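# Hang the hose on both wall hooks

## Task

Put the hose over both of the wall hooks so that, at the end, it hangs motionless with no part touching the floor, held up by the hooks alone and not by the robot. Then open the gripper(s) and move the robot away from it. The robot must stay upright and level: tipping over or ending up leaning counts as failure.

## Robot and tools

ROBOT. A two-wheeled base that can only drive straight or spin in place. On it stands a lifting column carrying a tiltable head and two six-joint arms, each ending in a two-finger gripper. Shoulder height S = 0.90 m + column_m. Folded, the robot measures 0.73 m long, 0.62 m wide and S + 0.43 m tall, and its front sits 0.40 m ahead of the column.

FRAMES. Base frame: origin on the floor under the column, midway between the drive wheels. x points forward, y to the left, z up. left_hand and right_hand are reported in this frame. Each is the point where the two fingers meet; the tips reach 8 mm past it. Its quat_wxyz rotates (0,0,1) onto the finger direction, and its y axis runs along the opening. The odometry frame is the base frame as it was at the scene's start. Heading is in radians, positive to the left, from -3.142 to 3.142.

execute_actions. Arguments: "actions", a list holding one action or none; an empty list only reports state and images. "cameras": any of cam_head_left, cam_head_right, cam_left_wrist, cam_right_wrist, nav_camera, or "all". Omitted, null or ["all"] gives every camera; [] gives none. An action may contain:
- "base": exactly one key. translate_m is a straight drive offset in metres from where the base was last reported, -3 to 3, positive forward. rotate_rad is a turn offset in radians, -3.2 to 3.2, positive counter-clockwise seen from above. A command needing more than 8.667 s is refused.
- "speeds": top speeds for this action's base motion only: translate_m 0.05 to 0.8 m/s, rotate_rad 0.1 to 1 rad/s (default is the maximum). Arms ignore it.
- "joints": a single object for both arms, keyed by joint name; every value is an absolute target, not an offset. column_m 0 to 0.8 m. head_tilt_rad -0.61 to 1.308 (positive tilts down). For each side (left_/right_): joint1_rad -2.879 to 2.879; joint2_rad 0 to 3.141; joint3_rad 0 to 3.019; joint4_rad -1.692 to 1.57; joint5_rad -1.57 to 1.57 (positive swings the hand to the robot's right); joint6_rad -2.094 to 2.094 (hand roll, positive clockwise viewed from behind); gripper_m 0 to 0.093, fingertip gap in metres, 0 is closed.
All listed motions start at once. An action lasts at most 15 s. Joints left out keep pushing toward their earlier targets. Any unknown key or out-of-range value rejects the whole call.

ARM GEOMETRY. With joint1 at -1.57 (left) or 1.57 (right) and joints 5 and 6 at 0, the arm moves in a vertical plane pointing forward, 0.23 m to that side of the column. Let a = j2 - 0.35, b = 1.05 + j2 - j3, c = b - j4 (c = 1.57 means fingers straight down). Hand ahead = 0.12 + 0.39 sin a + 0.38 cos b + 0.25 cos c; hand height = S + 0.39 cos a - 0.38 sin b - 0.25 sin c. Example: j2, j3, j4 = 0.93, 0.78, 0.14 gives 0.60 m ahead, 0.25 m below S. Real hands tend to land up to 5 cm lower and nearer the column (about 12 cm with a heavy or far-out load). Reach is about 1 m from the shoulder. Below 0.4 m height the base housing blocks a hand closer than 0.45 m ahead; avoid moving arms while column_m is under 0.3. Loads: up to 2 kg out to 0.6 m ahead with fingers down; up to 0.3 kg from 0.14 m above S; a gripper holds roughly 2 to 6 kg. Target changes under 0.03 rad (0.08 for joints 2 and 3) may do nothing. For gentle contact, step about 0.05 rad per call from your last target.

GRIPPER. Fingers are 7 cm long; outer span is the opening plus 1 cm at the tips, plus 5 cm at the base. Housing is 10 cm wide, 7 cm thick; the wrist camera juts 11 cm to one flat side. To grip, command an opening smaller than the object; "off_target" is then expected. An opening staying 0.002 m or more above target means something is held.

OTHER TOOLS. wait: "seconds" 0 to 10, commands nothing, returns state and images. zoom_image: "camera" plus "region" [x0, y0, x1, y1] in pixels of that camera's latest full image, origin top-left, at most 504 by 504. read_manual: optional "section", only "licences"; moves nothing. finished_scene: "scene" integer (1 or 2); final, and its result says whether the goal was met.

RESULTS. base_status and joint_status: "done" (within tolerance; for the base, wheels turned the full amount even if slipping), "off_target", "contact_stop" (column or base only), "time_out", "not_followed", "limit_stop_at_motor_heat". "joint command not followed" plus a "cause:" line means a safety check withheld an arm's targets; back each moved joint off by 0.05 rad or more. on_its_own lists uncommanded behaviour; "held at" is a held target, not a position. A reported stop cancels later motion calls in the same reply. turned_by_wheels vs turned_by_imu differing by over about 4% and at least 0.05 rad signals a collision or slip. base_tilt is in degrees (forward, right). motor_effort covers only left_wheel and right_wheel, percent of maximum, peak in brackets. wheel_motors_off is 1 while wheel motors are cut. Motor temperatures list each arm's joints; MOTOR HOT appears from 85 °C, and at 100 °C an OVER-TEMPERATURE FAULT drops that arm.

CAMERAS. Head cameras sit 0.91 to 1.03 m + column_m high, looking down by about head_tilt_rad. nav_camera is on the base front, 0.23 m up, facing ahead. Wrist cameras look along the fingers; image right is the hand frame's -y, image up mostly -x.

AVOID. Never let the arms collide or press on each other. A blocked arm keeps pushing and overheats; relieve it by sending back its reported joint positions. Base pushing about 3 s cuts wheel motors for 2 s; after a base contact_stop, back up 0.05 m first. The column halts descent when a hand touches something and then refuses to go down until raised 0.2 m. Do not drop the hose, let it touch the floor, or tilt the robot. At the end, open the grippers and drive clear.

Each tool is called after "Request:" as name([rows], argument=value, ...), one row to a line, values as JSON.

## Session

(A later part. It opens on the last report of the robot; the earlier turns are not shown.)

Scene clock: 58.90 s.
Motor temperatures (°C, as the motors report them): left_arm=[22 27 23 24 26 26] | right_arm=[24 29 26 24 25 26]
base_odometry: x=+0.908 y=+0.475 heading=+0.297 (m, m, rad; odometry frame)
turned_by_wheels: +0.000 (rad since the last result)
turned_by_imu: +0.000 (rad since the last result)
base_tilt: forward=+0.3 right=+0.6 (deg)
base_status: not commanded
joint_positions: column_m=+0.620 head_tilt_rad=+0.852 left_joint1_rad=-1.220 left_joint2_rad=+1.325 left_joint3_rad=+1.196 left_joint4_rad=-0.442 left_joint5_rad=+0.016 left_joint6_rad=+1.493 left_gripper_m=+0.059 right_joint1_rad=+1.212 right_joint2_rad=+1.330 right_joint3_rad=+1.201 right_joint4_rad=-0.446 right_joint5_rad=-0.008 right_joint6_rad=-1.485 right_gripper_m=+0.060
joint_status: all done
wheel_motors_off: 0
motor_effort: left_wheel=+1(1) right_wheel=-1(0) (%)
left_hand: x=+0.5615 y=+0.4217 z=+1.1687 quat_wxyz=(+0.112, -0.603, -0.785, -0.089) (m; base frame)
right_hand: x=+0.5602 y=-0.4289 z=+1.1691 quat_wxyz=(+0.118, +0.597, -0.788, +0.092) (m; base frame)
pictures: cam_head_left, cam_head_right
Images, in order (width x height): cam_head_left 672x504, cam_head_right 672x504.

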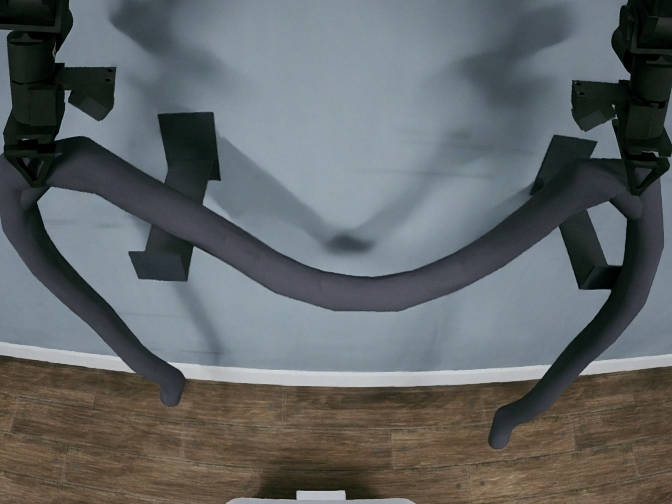

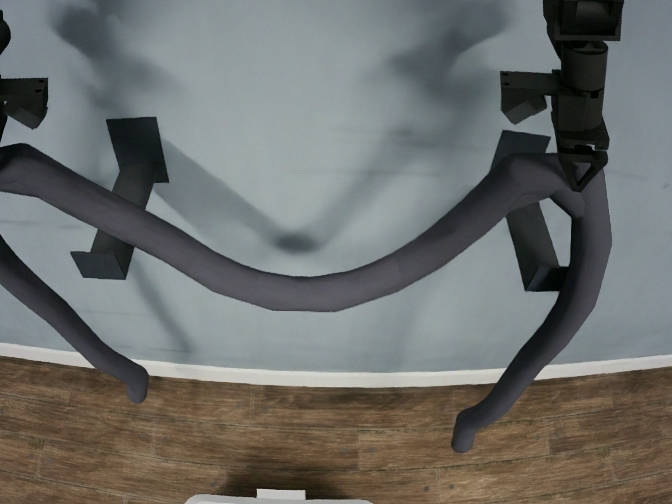

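Request:
execute_actions([
  {"joints":{"column_m":0.55,"left_joint1_rad":-1.33}},
], cameras=["cam_head_left","cam_head_right"])

Request:
execute_actions([
  {"joints":{"left_gripper_m":0.093,"right_gripper_m":0.093}},
], cameras=[])

Request:
execute_actions([
  {"joints":{"column_m":0.75,"right_joint2_rad":0.6,"right_joint3_rad":0.4,"right_joint4_rad":-0.6,"right_joint1_rad":1.5,"left_joint1_rad":-1.95}},
], cameras=["cam_head_left","cam_head_right","cam_left_wrist","nav_camera"])

Scene clock: 61.60 s.
Motor temperatures (°C, as the motors report them): left_arm=[22 27 23 24 26 26] | right_arm=[24 29 26 24 25 26]
base_odometry: x=+0.908 y=+0.475 heading=+0.297 (m, m, rad; odometry frame)
turned_by_wheels: +0.000 (rad since the last result)
turned_by_imu: +0.000 (rad since the last result)
base_tilt: forward=+0.3 right=+0.6 (deg)
base_status: not commanded
joint_positions: column_m=+0.550 head_tilt_rad=+0.852 left_joint1_rad=-1.354 left_joint2_rad=+1.325 left_joint3_rad=+1.196 left_joint4_rad=-0.442 left_joint5_rad=+0.013 left_joint6_rad=+1.493 left_gripper_m=+0.059 right_joint1_rad=+1.212 right_joint2_rad=+1.330 right_joint3_rad=+1.193 right_joint4_rad=-0.461 right_joint5_rad=-0.003 right_joint6_rad=-1.485 right_gripper_m=+0.060
joint_status: all done
wheel_motors_off: 0
motor_effort: left_wheel=+1(2) right_wheel=+1(1) (%)
left_hand: x=+0.5722 y=+0.3472 z=+1.0802 quat_wxyz=(+0.075, -0.634, -0.768, -0.047) (m; base frame)
right_hand: x=+0.5515 y=-0.4286 z=+1.0984 quat_wxyz=(+0.128, +0.595, -0.789, +0.086) (m; base frame)
pictures: cam_head_left, cam_head_right
Images, in order (width x height): cam_head_left 672x504, cam_head_right 672x504.

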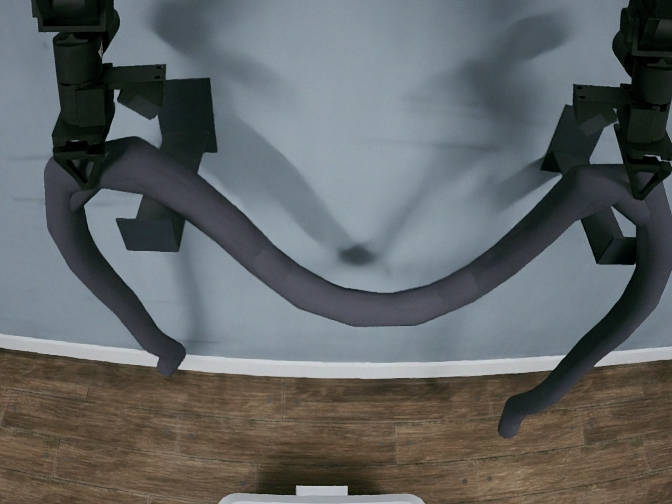

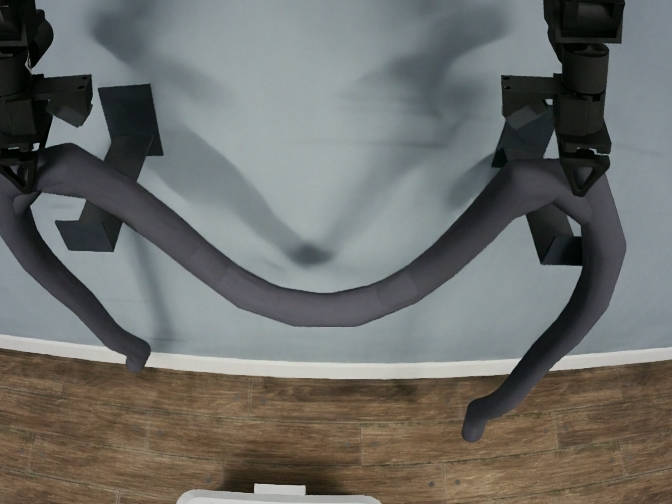

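Scene clock: 62.43 s.
Motor temperatures (°C, as the motors report them): left_arm=[22 27 23 24 26 26] | right_arm=[24 29 26 24 25 26]
base_odometry: x=+0.908 y=+0.475 heading=+0.297 (m, m, rad; odometry frame)
turned_by_wheels: +0.000 (rad since the last result)
turned_by_imu: +0.000 (rad since the last result)
base_tilt: forward=+0.3 right=+0.6 (deg)
base_status: not commanded
joint_positions: column_m=+0.550 head_tilt_rad=+0.852 left_joint1_rad=-1.334 left_joint2_rad=+1.311 left_joint3_rad=+1.196 left_joint4_rad=-0.442 left_joint5_rad=+0.003 left_joint6_rad=+1.493 left_gripper_m=+0.093 right_joint1_rad=+1.212 right_joint2_rad=+1.301 right_joint3_rad=+1.193 right_joint4_rad=-0.443 right_joint5_rad=-0.002 right_joint6_rad=-1.485 right_gripper_m=+0.093
joint_status: all done
wheel_motors_off: 0
motor_effort: left_wheel=+2(2) right_wheel=-1(2) (%)
left_hand: x=+0.5760 y=+0.3599 z=+1.0889 quat_wxyz=(+0.080, -0.630, -0.770, -0.062) (m; base frame)
right_hand: x=+0.5669 y=-0.4274 z=+1.1111 quat_wxyz=(+0.113, +0.598, -0.787, +0.103) (m; base frame)
pictures: none
No camera images: the call's "cameras" was empty. Leave "cameras" out to get every camera's image.

Scene clock: 65.63 s.
Motor temperatures (°C, as the motors report them): left_arm=[22 27 23 24 26 26] | right_arm=[24 28 26 24 25 26]
base_odometry: x=+0.908 y=+0.475 heading=+0.297 (m, m, rad; odometry frame)
turned_by_wheels: +0.000 (rad since the last result)
turned_by_imu: +0.000 (rad since the last result)
base_tilt: forward=+0.3 right=+0.6 (deg)
base_status: not commanded
joint_positions: column_m=+0.750 head_tilt_rad=+0.852 left_joint1_rad=-1.958 left_joint2_rad=+1.310 left_joint3_rad=+1.196 left_joint4_rad=-0.442 left_joint5_rad=+0.000 left_joint6_rad=+1.493 left_gripper_m=+0.093 right_joint1_rad=+1.507 right_joint2_rad=+0.604 right_joint3_rad=+0.398 right_joint4_rad=-0.598 right_joint5_rad=-0.002 right_joint6_rad=-1.485 right_gripper_m=+0.093
joint_status: all done
wheel_motors_off: 0
motor_effort: left_wheel=+1(2) right_wheel=+0(4) (%)
left_hand: x=+0.5629 y=+0.0062 z=+1.3127 quat_wxyz=(-0.101, -0.739, -0.653, +0.132) (m; base frame)
right_hand: x=+0.2732 y=-0.2440 z=+1.4256 quat_wxyz=(+0.119, +0.655, -0.743, -0.076) (m; base frame)
pictures: cam_head_left, cam_head_right, cam_left_wrist, nav_camera
Images, in order (width x height): cam_head_left 672x504, cam_head_right 672x504, cam_left_wrist 504x504, nav_camera 672x504.

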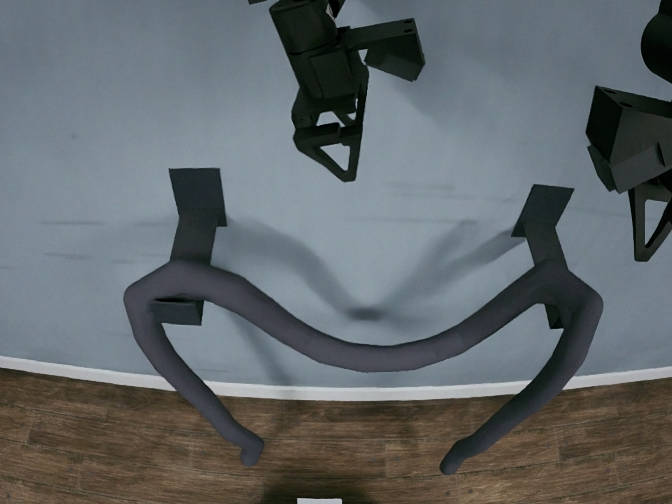

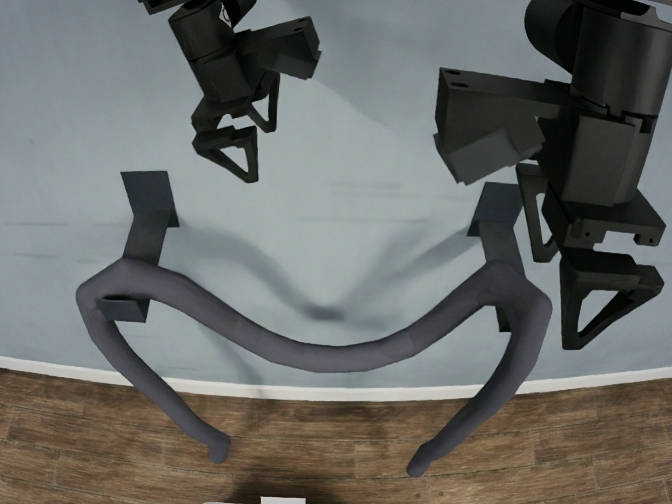

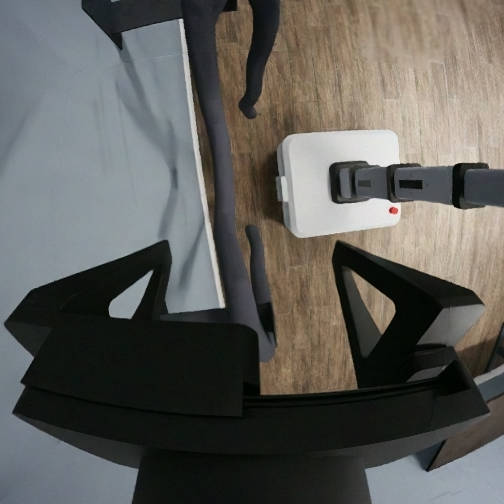

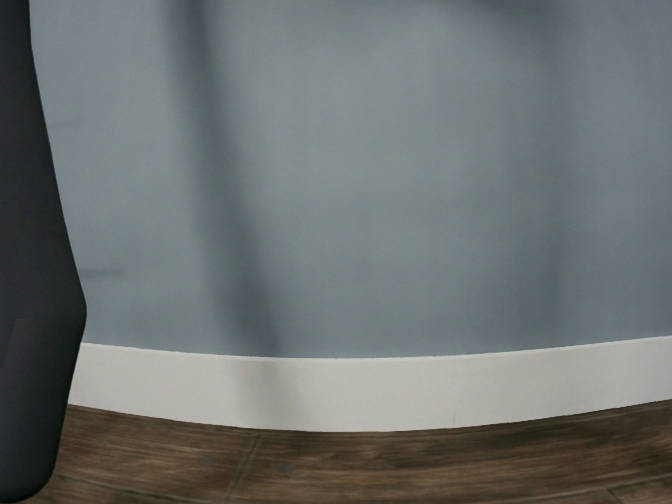

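Request:
execute_actions([
  {"joints":{"column_m":0.4,"left_joint1_rad":-2.05,"left_joint6_rad":1.35}},
], cameras=["cam_left_wrist"])

Request:
execute_actions([
  {"joints":{"column_m":0.0}},
], cameras=["cam_left_wrist","cam_head_left"])

Scene clock: 71.53 s.
Motor temperatures (°C, as the motors report them): left_arm=[22 27 23 24 26 26] | right_arm=[24 28 26 24 25 26]
base_odometry: x=+0.908 y=+0.475 heading=+0.297 (m, m, rad; odometry frame)
turned_by_wheels: +0.000 (rad since the last result)
turned_by_imu: +0.000 (rad since the last result)
base_tilt: forward=+0.3 right=+0.6 (deg)
base_status: not commanded
joint_positions: column_m=+0.400 head_tilt_rad=+0.852 left_joint1_rad=-2.059 left_joint2_rad=+1.309 left_joint3_rad=+1.196 left_joint4_rad=-0.442 left_joint5_rad=+0.000 left_joint6_rad=+1.362 left_gripper_m=+0.093 right_joint1_rad=+1.507 right_joint2_rad=+0.604 right_joint3_rad=+0.398 right_joint4_rad=-0.598 right_joint5_rad=-0.002 right_joint6_rad=-1.485 right_gripper_m=+0.093
joint_status: all done
wheel_motors_off: 0
motor_effort: left_wheel=+1(1) right_wheel=-3(3) (%)
left_hand: x=+0.5509 y=-0.0466 z=+0.9849 quat_wxyz=(-0.119, -0.707, -0.676, +0.171) (m; base frame)
right_hand: x=+0.2733 y=-0.2440 z=+1.0758 quat_wxyz=(+0.119, +0.655, -0.743, -0.076) (m; base frame)
pictures: cam_left_wrist
Images, in order (width x height): cam_left_wrist 504x504.

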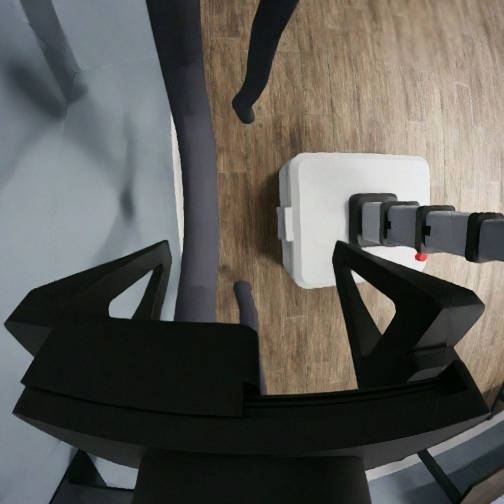

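Scene clock: 77.23 s.
Motor temperatures (°C, as the motors report them): left_arm=[22 27 23 24 26 26] | right_arm=[24 27 26 24 25 26]
base_odometry: x=+0.908 y=+0.475 heading=+0.297 (m, m, rad; odometry frame)
turned_by_wheels: +0.000 (rad since the last result)
turned_by_imu: +0.000 (rad since the last result)
base_tilt: forward=+0.3 right=+0.6 (deg)
base_status: not commanded
joint_positions: column_m=+0.002 head_tilt_rad=+0.852 left_joint1_rad=-2.059 left_joint2_rad=+1.303 left_joint3_rad=+1.196 left_joint4_rad=-0.442 left_joint5_rad=+0.000 left_joint6_rad=+1.362 left_gripper_m=+0.093 right_joint1_rad=+1.507 right_joint2_rad=+0.604 right_joint3_rad=+0.398 right_joint4_rad=-0.598 right_joint5_rad=-0.002 right_joint6_rad=-1.485 right_gripper_m=+0.093
joint_status: all done
joint sent to its limit — the command would take column_m past its lower limit, so that joint was sent only as far as its limit.
wheel_motors_off: 0
motor_effort: left_wheel=+1(1) right_wheel=-1(1) (%)
left_hand: x=+0.5532 y=-0.0461 z=+0.5898 quat_wxyz=(-0.122, -0.707, -0.676, +0.169) (m; base frame)
right_hand: x=+0.2733 y=-0.2440 z=+0.6782 quat_wxyz=(+0.119, +0.655, -0.743, -0.076) (m; base frame)
pictures: cam_head_left, cam_left_wrist
Images, in order (width x height): cam_head_left 672x504, cam_left_wrist 504x504.

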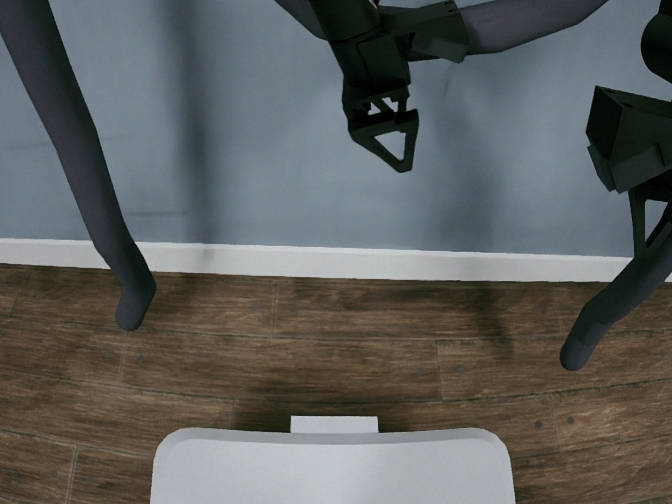

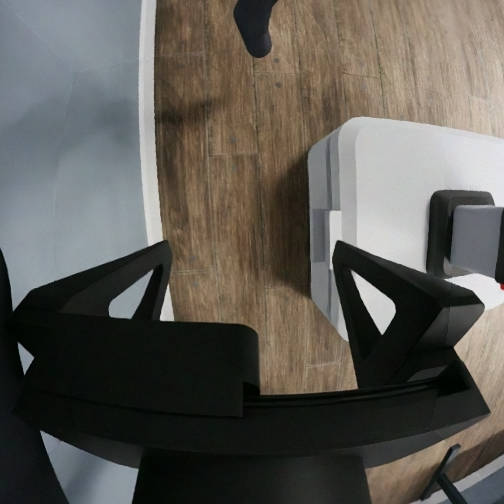

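Request:
execute_actions([
  {"joints":{"column_m":0.42}},
], cameras=[])

Request:
execute_actions([
  {"base":{"translate_m":0.08}},
], cameras=["cam_left_wrist","cam_head_left"])

Request:
execute_actions([
  {"joints":{"column_m":0.1}},
], cameras=["cam_left_wrist","cam_head_left"])

Scene clock: 84.23 s.
Motor temperatures (°C, as the motors report them): left_arm=[22 27 23 24 26 26] | right_arm=[24 27 26 24 24 26]
base_odometry: x=+0.908 y=+0.475 heading=+0.297 (m, m, rad; odometry frame)
turned_by_wheels: +0.000 (rad since the last result)
turned_by_imu: +0.001 (rad since the last result)
base_tilt: forward=+0.3 right=+0.6 (deg)
base_status: not commanded
joint_positions: column_m=+0.420 head_tilt_rad=+0.852 left_joint1_rad=-2.059 left_joint2_rad=+1.303 left_joint3_rad=+1.196 left_joint4_rad=-0.442 left_joint5_rad=+0.000 left_joint6_rad=+1.362 left_gripper_m=+0.093 right_joint1_rad=+1.507 right_joint2_rad=+0.604 right_joint3_rad=+0.398 right_joint4_rad=-0.598 right_joint5_rad=-0.002 right_joint6_rad=-1.485 right_gripper_m=+0.093
joint_status: all done
wheel_motors_off: 0
motor_effort: left_wheel=+1(2) right_wheel=+0(2) (%)
left_hand: x=+0.5532 y=-0.0461 z=+1.0072 quat_wxyz=(-0.122, -0.707, -0.676, +0.169) (m; base frame)
right_hand: x=+0.2733 y=-0.2440 z=+1.0957 quat_wxyz=(+0.119, +0.655, -0.743, -0.076) (m; base frame)
pictures: none
No camera images: the call's "cameras" was empty. Leave "cameras" out to get every camera's image.

Scene clock: 85.80 s.
Motor temperatures (°C, as the motors report them): left_arm=[22 27 23 24 26 26] | right_arm=[24 27 26 24 24 26]
base_odometry: x=+0.984 y=+0.498 heading=+0.298 (m, m, rad; odometry frame)
turned_by_wheels: +0.000 (rad since the last result)
turned_by_imu: +0.000 (rad since the last result)
base_tilt: forward=+0.2 right=+0.6 (deg)
base_status: done
joint_positions: column_m=+0.420 head_tilt_rad=+0.852 left_joint1_rad=-2.057 left_joint2_rad=+1.302 left_joint3_rad=+1.203 left_joint4_rad=-0.442 left_joint5_rad=+0.000 left_joint6_rad=+1.362 left_gripper_m=+0.093 right_joint1_rad=+1.507 right_joint2_rad=+0.603 right_joint3_rad=+0.401 right_joint4_rad=-0.598 right_joint5_rad=-0.002 right_joint6_rad=-1.485 right_gripper_m=+0.093
joint_status: not commanded
wheel_motors_off: 0
motor_effort: left_wheel=+1(33) right_wheel=+2(28) (%)
left_hand: x=+0.5576 y=-0.0452 z=+1.0084 quat_wxyz=(-0.124, -0.706, -0.677, +0.167) (m; base frame)
right_hand: x=+0.2748 y=-0.2440 z=+1.0959 quat_wxyz=(+0.118, +0.655, -0.743, -0.075) (m; base frame)
pictures: cam_head_left, cam_left_wrist
Images, in order (width x height): cam_head_left 672x504, cam_left_wrist 504x504.

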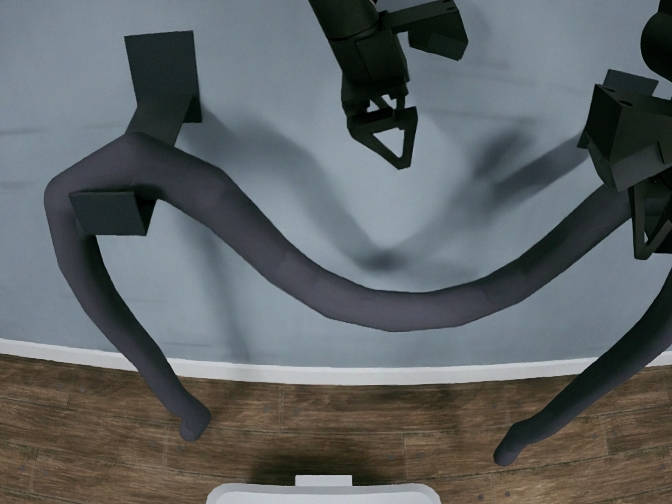

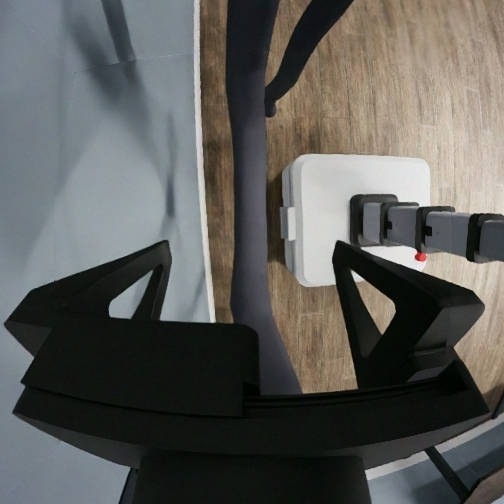

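Scene clock: 90.50 s.
Motor temperatures (°C, as the motors report them): left_arm=[22 27 23 24 26 26] | right_arm=[24 27 26 24 24 26]
base_odometry: x=+0.984 y=+0.498 heading=+0.298 (m, m, rad; odometry frame)
turned_by_wheels: +0.000 (rad since the last result)
turned_by_imu: +0.000 (rad since the last result)
base_tilt: forward=+0.3 right=+0.6 (deg)
base_status: not commanded
joint_positions: column_m=+0.100 head_tilt_rad=+0.852 left_joint1_rad=-2.057 left_joint2_rad=+1.302 left_joint3_rad=+1.203 left_joint4_rad=-0.442 left_joint5_rad=+0.000 left_joint6_rad=+1.362 left_gripper_m=+0.093 right_joint1_rad=+1.507 right_joint2_rad=+0.603 right_joint3_rad=+0.401 right_joint4_rad=-0.598 right_joint5_rad=-0.002 right_joint6_rad=-1.485 right_gripper_m=+0.093
joint_status: all done
wheel_motors_off: 0
motor_effort: left_wheel=+0(1) right_wheel=-2(1) (%)
left_hand: x=+0.5576 y=-0.0452 z=+0.6886 quat_wxyz=(-0.124, -0.706, -0.677, +0.167) (m; base frame)
right_hand: x=+0.2748 y=-0.2440 z=+0.7761 quat_wxyz=(+0.118, +0.655, -0.743, -0.075) (m; base frame)
pictures: cam_head_left, cam_left_wrist
Images, in order (width x height): cam_head_left 672x504, cam_left_wrist 504x504.

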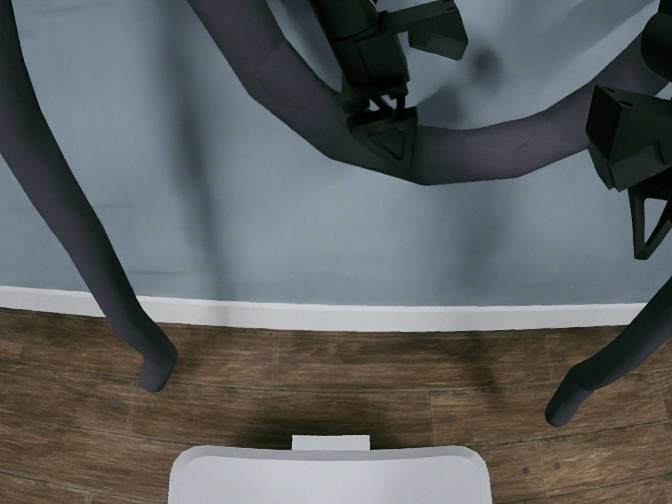

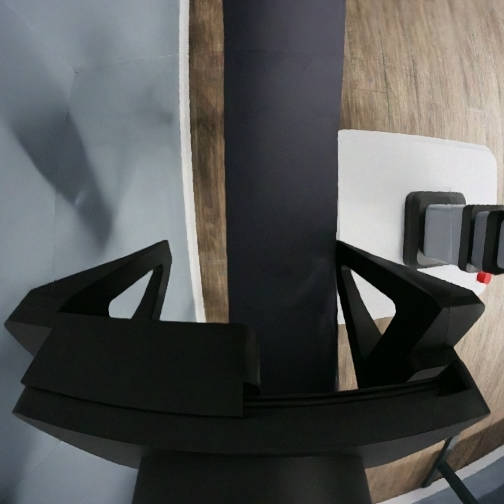

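Just reaching the hose now; push down.

Request:
execute_actions([
  {"joints":{"column_m":0.0,"left_joint2_rad":1.7,"left_joint3_rad":1.3,"left_joint4_rad":-0.12}},
], cameras=["cam_head_left"])

Request:
execute_actions([
  {"joints":{"column_m":0.45,"left_joint2_rad":1.29,"left_joint3_rad":1.19,"left_joint4_rad":-0.44}},
], cameras=[])

Request:
execute_actions([
  {"base":{"translate_m":-0.75},"joints":{"head_tilt_rad":0.5,"left_joint1_rad":-1.5}},
], cameras=["cam_head_left","nav_camera"])

Scene clock: 93.57 s.
Motor temperatures (°C, as the motors report them): left_arm=[22 27 23 24 26 26] | right_arm=[24 27 26 24 24 26]
base_odometry: x=+0.984 y=+0.498 heading=+0.297 (m, m, rad; odometry frame)
turned_by_wheels: +0.000 (rad since the last result)
turned_by_imu: -0.001 (rad since the last result)
base_tilt: forward=+0.3 right=+0.6 (deg)
base_status: not commanded
joint_positions: column_m=+0.002 head_tilt_rad=+0.852 left_joint1_rad=-2.134 left_joint2_rad=+1.477 left_joint3_rad=+1.298 left_joint4_rad=-0.134 left_joint5_rad=+0.000 left_joint6_rad=+1.352 left_gripper_m=+0.093 right_joint1_rad=+1.507 right_joint2_rad=+0.601 right_joint3_rad=+0.401 right_joint4_rad=-0.598 right_joint5_rad=+0.000 right_joint6_rad=-1.485 right_gripper_m=+0.093
joint_status: left_joint2_rad off_target (ended at +1.477, target +1.700); the others done
joint sent to its limit — the command would take column_m past its lower limit, so that joint was sent only as far as its limit.
wheel_motors_off: 0
motor_effort: left_wheel=-18(31) right_wheel=+20(24) (%)
left_hand: x=+0.6014 y=-0.1297 z=+0.5577 quat_wxyz=(-0.238, -0.686, -0.675, +0.135) (m; base frame)
right_hand: x=+0.2752 y=-0.2443 z=+0.6788 quat_wxyz=(+0.118, +0.655, -0.743, -0.074) (m; base frame)
pictures: cam_head_left
Images, in order (width x height): cam_head_left 672x504.

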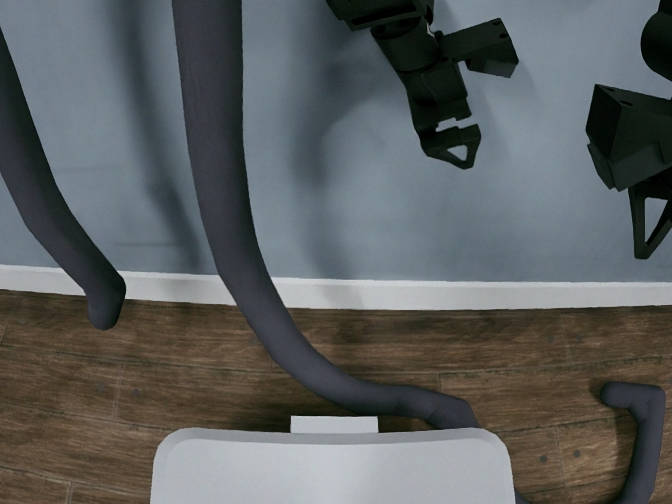

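Scene clock: 99.97 s.
Motor temperatures (°C, as the motors report them): left_arm=[22 27 23 24 26 26] | right_arm=[24 27 26 24 24 26]
base_odometry: x=+0.984 y=+0.498 heading=+0.297 (m, m, rad; odometry frame)
turned_by_wheels: +0.000 (rad since the last result)
turned_by_imu: +0.001 (rad since the last result)
base_tilt: forward=+0.2 right=+0.6 (deg)
base_status: not commanded
joint_positions: column_m=+0.450 head_tilt_rad=+0.852 left_joint1_rad=-2.043 left_joint2_rad=+1.279 left_joint3_rad=+1.189 left_joint4_rad=-0.433 left_joint5_rad=+0.000 left_joint6_rad=+1.352 left_gripper_m=+0.093 right_joint1_rad=+1.507 right_joint2_rad=+0.601 right_joint3_rad=+0.401 right_joint4_rad=-0.598 right_joint5_rad=+0.000 right_joint6_rad=-1.485 right_gripper_m=+0.093
joint_status: all done
wheel_motors_off: 0
motor_effort: left_wheel=-10(18) right_wheel=+10(24) (%)
left_hand: x=+0.5622 y=-0.0355 z=+1.0433 quat_wxyz=(-0.127, -0.700, -0.685, +0.158) (m; base frame)
right_hand: x=+0.2752 y=-0.2443 z=+1.1262 quat_wxyz=(+0.118, +0.655, -0.743, -0.074) (m; base frame)
pictures: none
No camera images: the call's "cameras" was empty. Leave "cameras" out to get every camera's image.

Scene clock: 103.13 s.
Motor temperatures (°C, as the motors report them): left_arm=[22 27 23 24 26 26] | right_arm=[24 27 26 24 24 26]
base_odometry: x=+0.267 y=+0.279 heading=+0.297 (m, m, rad; odometry frame)
turned_by_wheels: -0.001 (rad since the last result)
turned_by_imu: +0.001 (rad since the last result)
base_tilt: forward=+0.3 right=+0.5 (deg)
base_status: done
joint_positions: column_m=+0.450 head_tilt_rad=+0.518 left_joint1_rad=-1.503 left_joint2_rad=+1.301 left_joint3_rad=+1.173 left_joint4_rad=-0.434 left_joint5_rad=+0.003 left_joint6_rad=+1.363 left_gripper_m=+0.093 right_joint1_rad=+1.507 right_joint2_rad=+0.601 right_joint3_rad=+0.399 right_joint4_rad=-0.599 right_joint5_rad=+0.000 right_joint6_rad=-1.486 right_gripper_m=+0.093
joint_status: all done
wheel_motors_off: 0
motor_effort: left_wheel=-2(58) right_wheel=+3(33) (%)
left_hand: x=+0.5748 y=+0.2628 z=+0.9772 quat_wxyz=(+0.032, -0.616, -0.787, -0.009) (m; base frame)
right_hand: x=+0.2745 y=-0.2443 z=+1.1263 quat_wxyz=(+0.118, +0.655, -0.742, -0.074) (m; base frame)
pictures: cam_head_left, nav_camera
Images, in order (width x height): cam_head_left 672x504, nav_camera 672x504.

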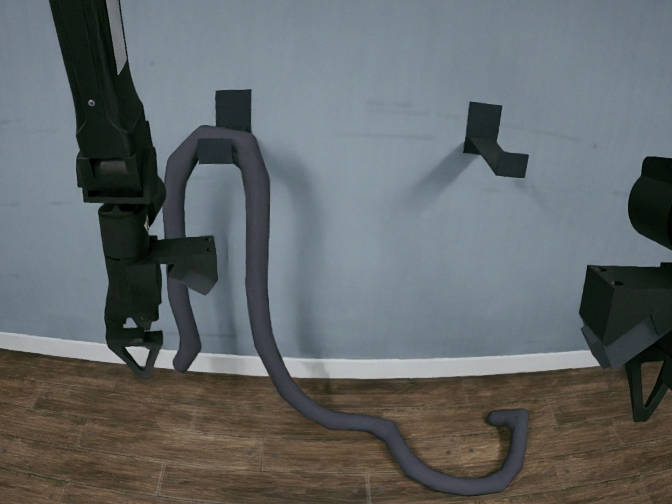

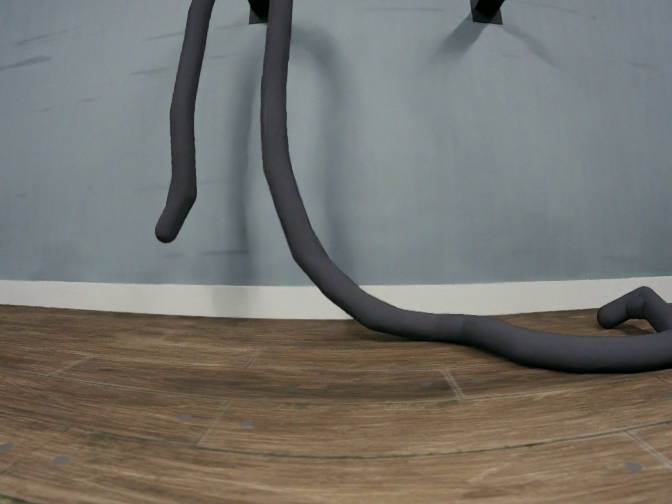

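Request:
execute_actions(actions=[])

Scene clock: 106.10 s.
Motor temperatures (°C, as the motors report them): left_arm=[22 27 23 24 26 26] | right_arm=[24 27 26 24 24 26]
base_odometry: x=+0.267 y=+0.279 heading=+0.297 (m, m, rad; odometry frame)
turned_by_wheels: +0.000 (rad since the last result)
turned_by_imu: +0.000 (rad since the last result)
base_tilt: forward=+0.3 right=+0.6 (deg)
base_status: done
joint_positions: column_m=+0.450 head_tilt_rad=+0.518 left_joint1_rad=-1.503 left_joint2_rad=+1.301 left_joint3_rad=+1.173 left_joint4_rad=-0.434 left_joint5_rad=+0.003 left_joint6_rad=+1.363 left_gripper_m=+0.093 right_joint1_rad=+1.507 right_joint2_rad=+0.601 right_joint3_rad=+0.399 right_joint4_rad=-0.599 right_joint5_rad=+0.000 right_joint6_rad=-1.486 right_gripper_m=+0.093
joint_status: all done
wheel_motors_off: 0
motor_effort: left_wheel=-2(58) right_wheel=+2(33) (%)
left_hand: x=+0.5748 y=+0.2628 z=+0.9772 quat_wxyz=(+0.032, -0.616, -0.787, -0.009) (m; base frame)
right_hand: x=+0.2745 y=-0.2443 z=+1.1263 quat_wxyz=(+0.118, +0.655, -0.742, -0.074) (m; base frame)
pictures: cam_head_left, cam_head_right, cam_left_wrist, cam_right_wrist, nav_camera
Images, in order (width x height): cam_head_left 672x504, cam_head_right 672x504, cam_left_wrist 504x504, cam_right_wrist 504x504, nav_camera 672x504.

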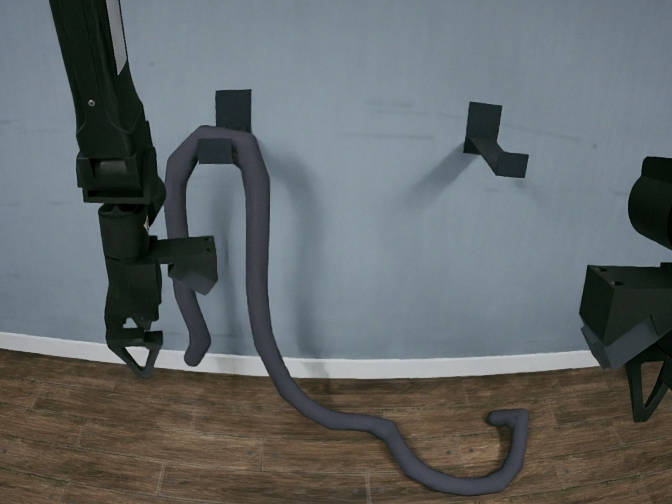

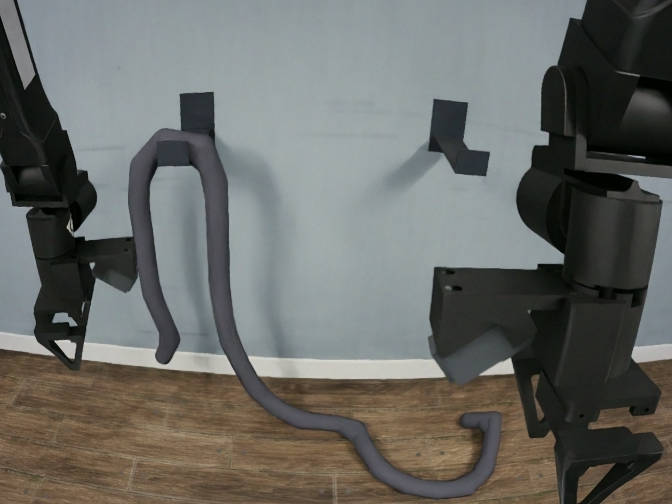

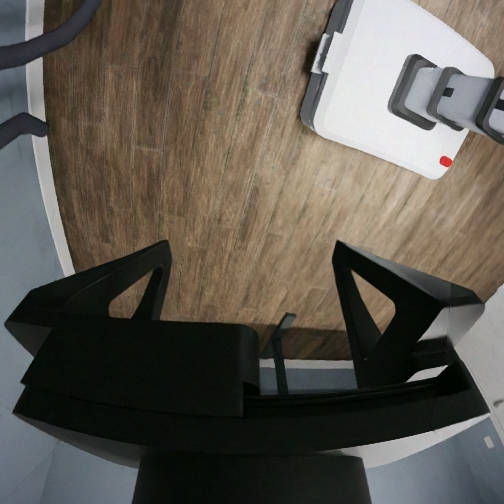

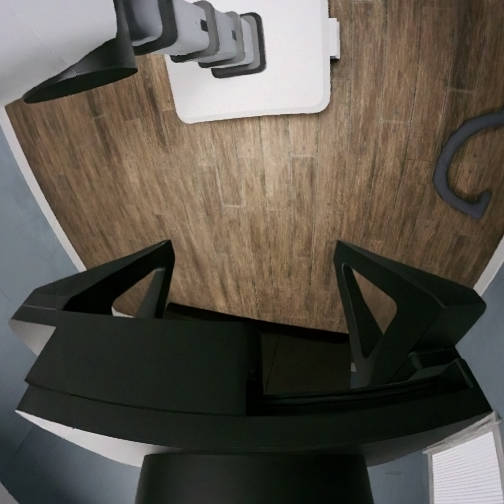

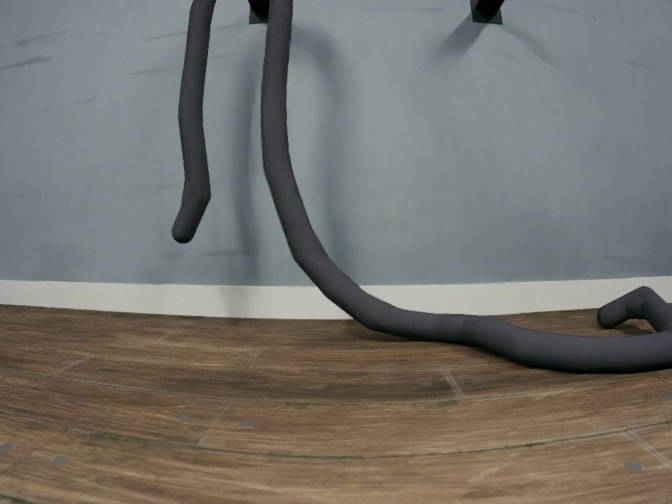

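Request:
execute_actions([
  {"base":{"translate_m":0.65},"joints":{"column_m":0.3,"head_tilt_rad":0.9,"right_joint1_rad":1.9,"right_joint2_rad":2.35,"right_joint3_rad":1.83,"right_joint4_rad":0.0,"right_joint6_rad":-1.2,"left_joint1_rad":-1.2,"left_joint2_rad":0.6,"left_joint3_rad":0.4,"left_joint4_rad":-0.6}},
])

Request:
execute_actions([
  {"joints":{"column_m":0.12}},
])

Scene clock: 113.20 s.
Motor temperatures (°C, as the motors report them): left_arm=[22 27 23 24 26 26] | right_arm=[24 27 26 24 24 26]
base_odometry: x=+0.889 y=+0.468 heading=+0.295 (m, m, rad; odometry frame)
turned_by_wheels: -0.001 (rad since the last result)
turned_by_imu: -0.002 (rad since the last result)
base_tilt: forward=+0.3 right=+0.6 (deg)
base_status: done
joint_positions: column_m=+0.300 head_tilt_rad=+0.901 left_joint1_rad=-1.193 left_joint2_rad=+0.605 left_joint3_rad=+0.395 left_joint4_rad=-0.594 left_joint5_rad=-0.001 left_joint6_rad=+1.362 left_gripper_m=+0.093 right_joint1_rad=+1.899 right_joint2_rad=+2.339 right_joint3_rad=+1.832 right_joint4_rad=+0.001 right_joint5_rad=+0.000 right_joint6_rad=-1.213 right_gripper_m=+0.093
joint_status: all done
wheel_motors_off: 0
motor_effort: left_wheel=-2(41) right_wheel=+1(34) (%)
left_hand: x=+0.2623 y=+0.3330 z=+0.9926 quat_wxyz=(+0.200, -0.523, -0.828, -0.029) (m; base frame)
right_hand: x=+0.4618 y=+0.0595 z=+0.4575 quat_wxyz=(-0.088, +0.629, -0.765, -0.112) (m; base frame)
pictures: cam_head_left, cam_head_right, cam_left_wrist, cam_right_wrist, nav_camera
Images, in order (width x height): cam_head_left 672x504, cam_head_right 672x504, cam_left_wrist 504x504, cam_right_wrist 504x504, nav_camera 672x504.

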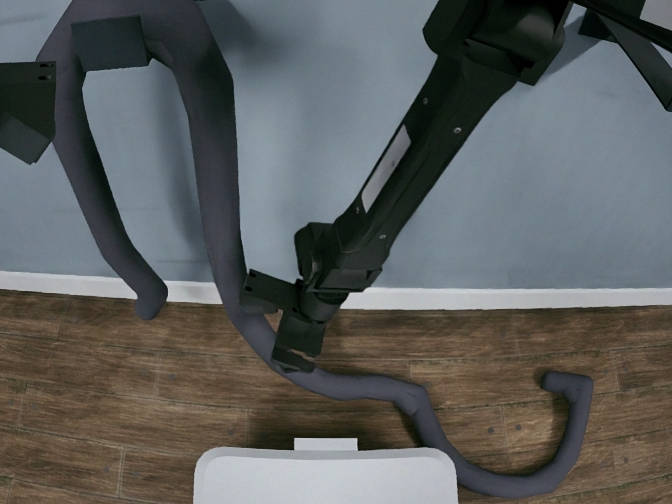

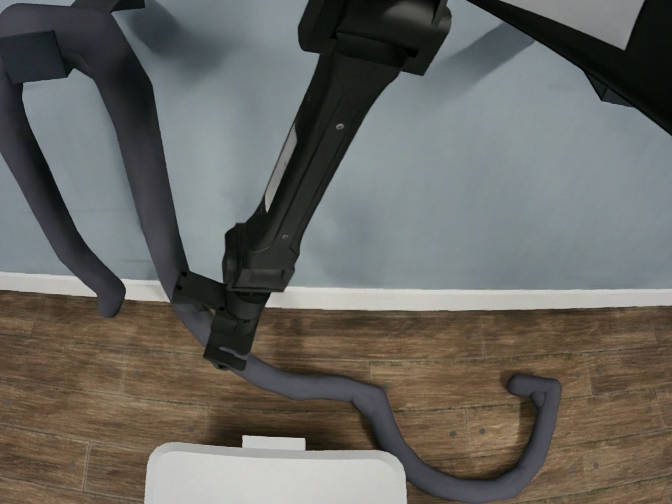

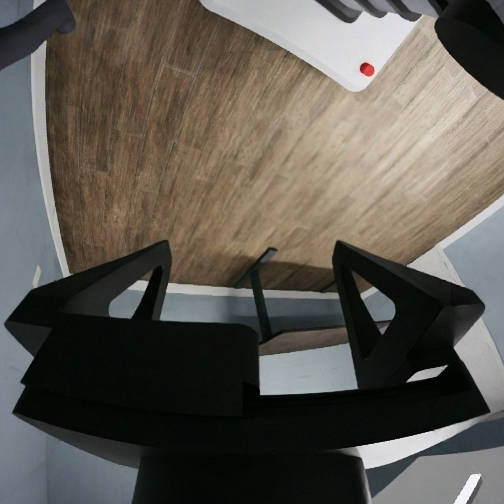

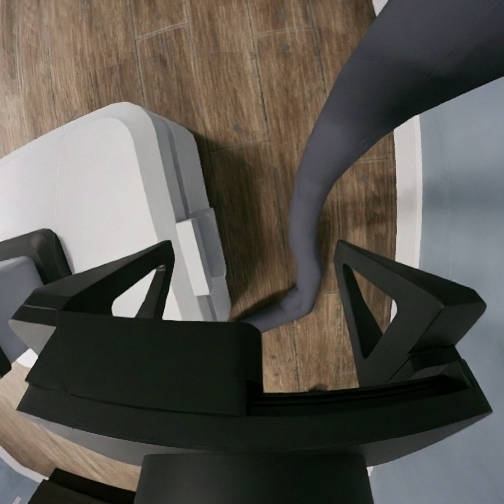

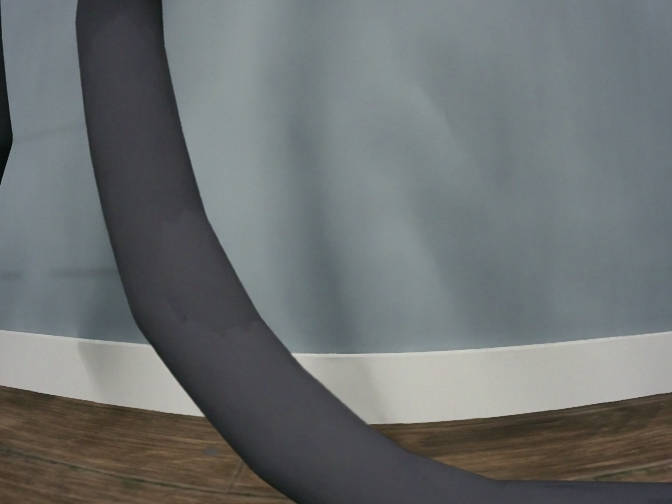

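Scene clock: 116.10 s.
Motor temperatures (°C, as the motors report them): left_arm=[22 26 23 24 26 26] | right_arm=[24 27 26 24 24 26]
base_odometry: x=+0.889 y=+0.468 heading=+0.295 (m, m, rad; odometry frame)
turned_by_wheels: +0.000 (rad since the last result)
turned_by_imu: +0.000 (rad since the last result)
base_tilt: forward=+0.3 right=+0.6 (deg)
base_status: not commanded
joint_positions: column_m=+0.120 head_tilt_rad=+0.901 left_joint1_rad=-1.193 left_joint2_rad=+0.605 left_joint3_rad=+0.395 left_joint4_rad=-0.594 left_joint5_rad=-0.001 left_joint6_rad=+1.362 left_gripper_m=+0.093 right_joint1_rad=+1.899 right_joint2_rad=+2.341 right_joint3_rad=+1.832 right_joint4_rad=+0.001 right_joint5_rad=+0.000 right_joint6_rad=-1.213 right_gripper_m=+0.093
joint_status: all done
wheel_motors_off: 0
motor_effort: left_wheel=-3(3) right_wheel=+0(2) (%)
left_hand: x=+0.2623 y=+0.3330 z=+0.8126 quat_wxyz=(+0.200, -0.523, -0.828, -0.029) (m; base frame)
right_hand: x=+0.4606 y=+0.0594 z=+0.2770 quat_wxyz=(-0.088, +0.629, -0.764, -0.112) (m; base frame)
pictures: cam_head_left, cam_head_right, cam_left_wrist, cam_right_wrist, nav_camera
Images, in order (width x height): cam_head_left 672x504, cam_head_right 672x504, cam_left_wrist 504x504, cam_right_wrist 504x504, nav_camera 672x504.

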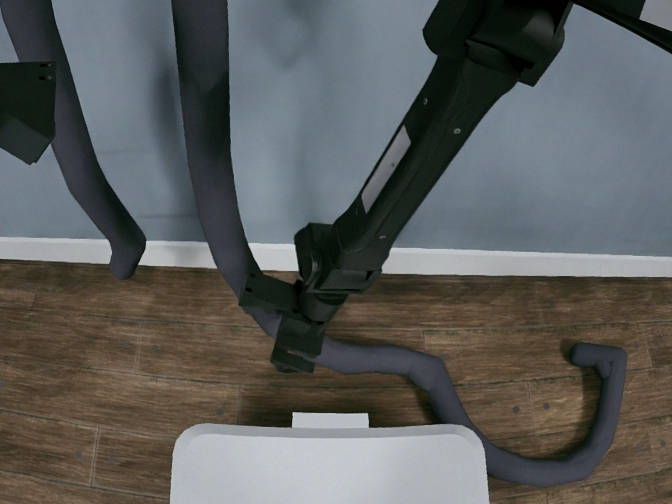

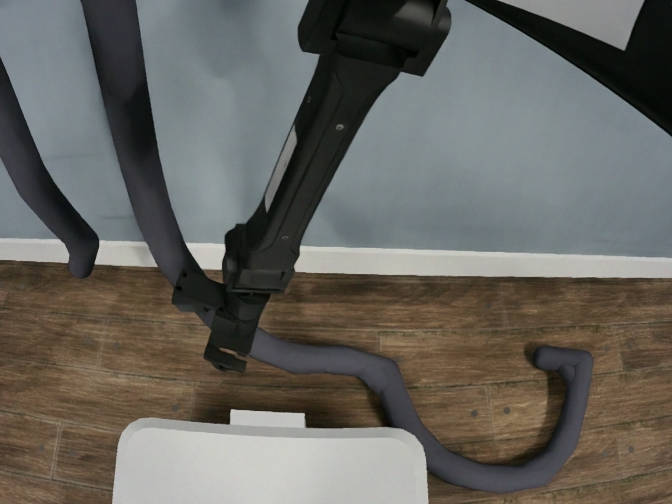

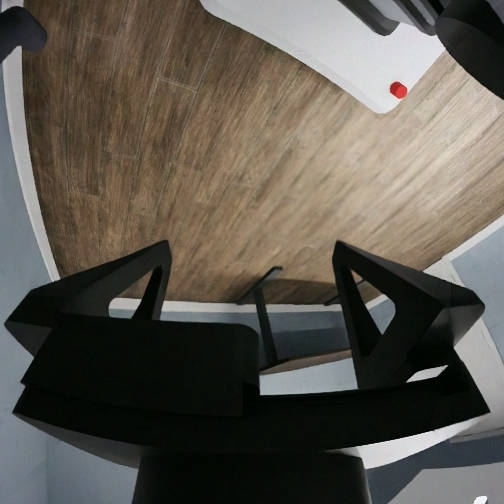

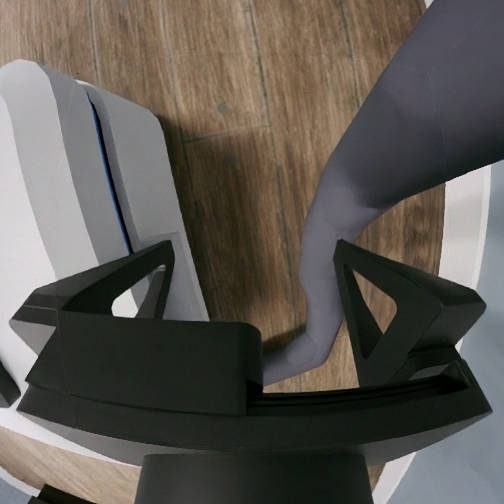

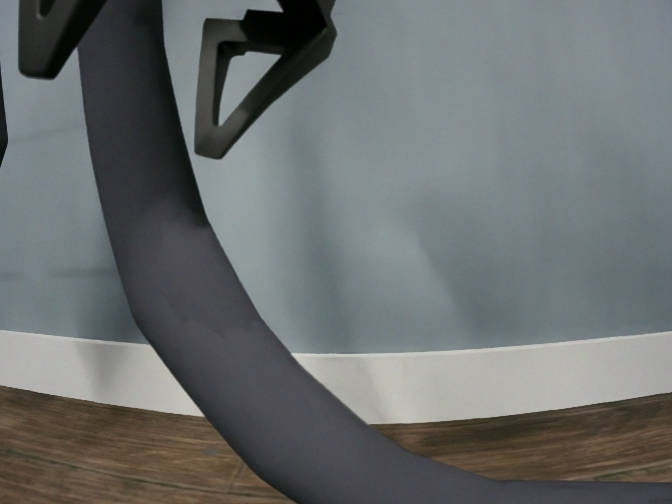

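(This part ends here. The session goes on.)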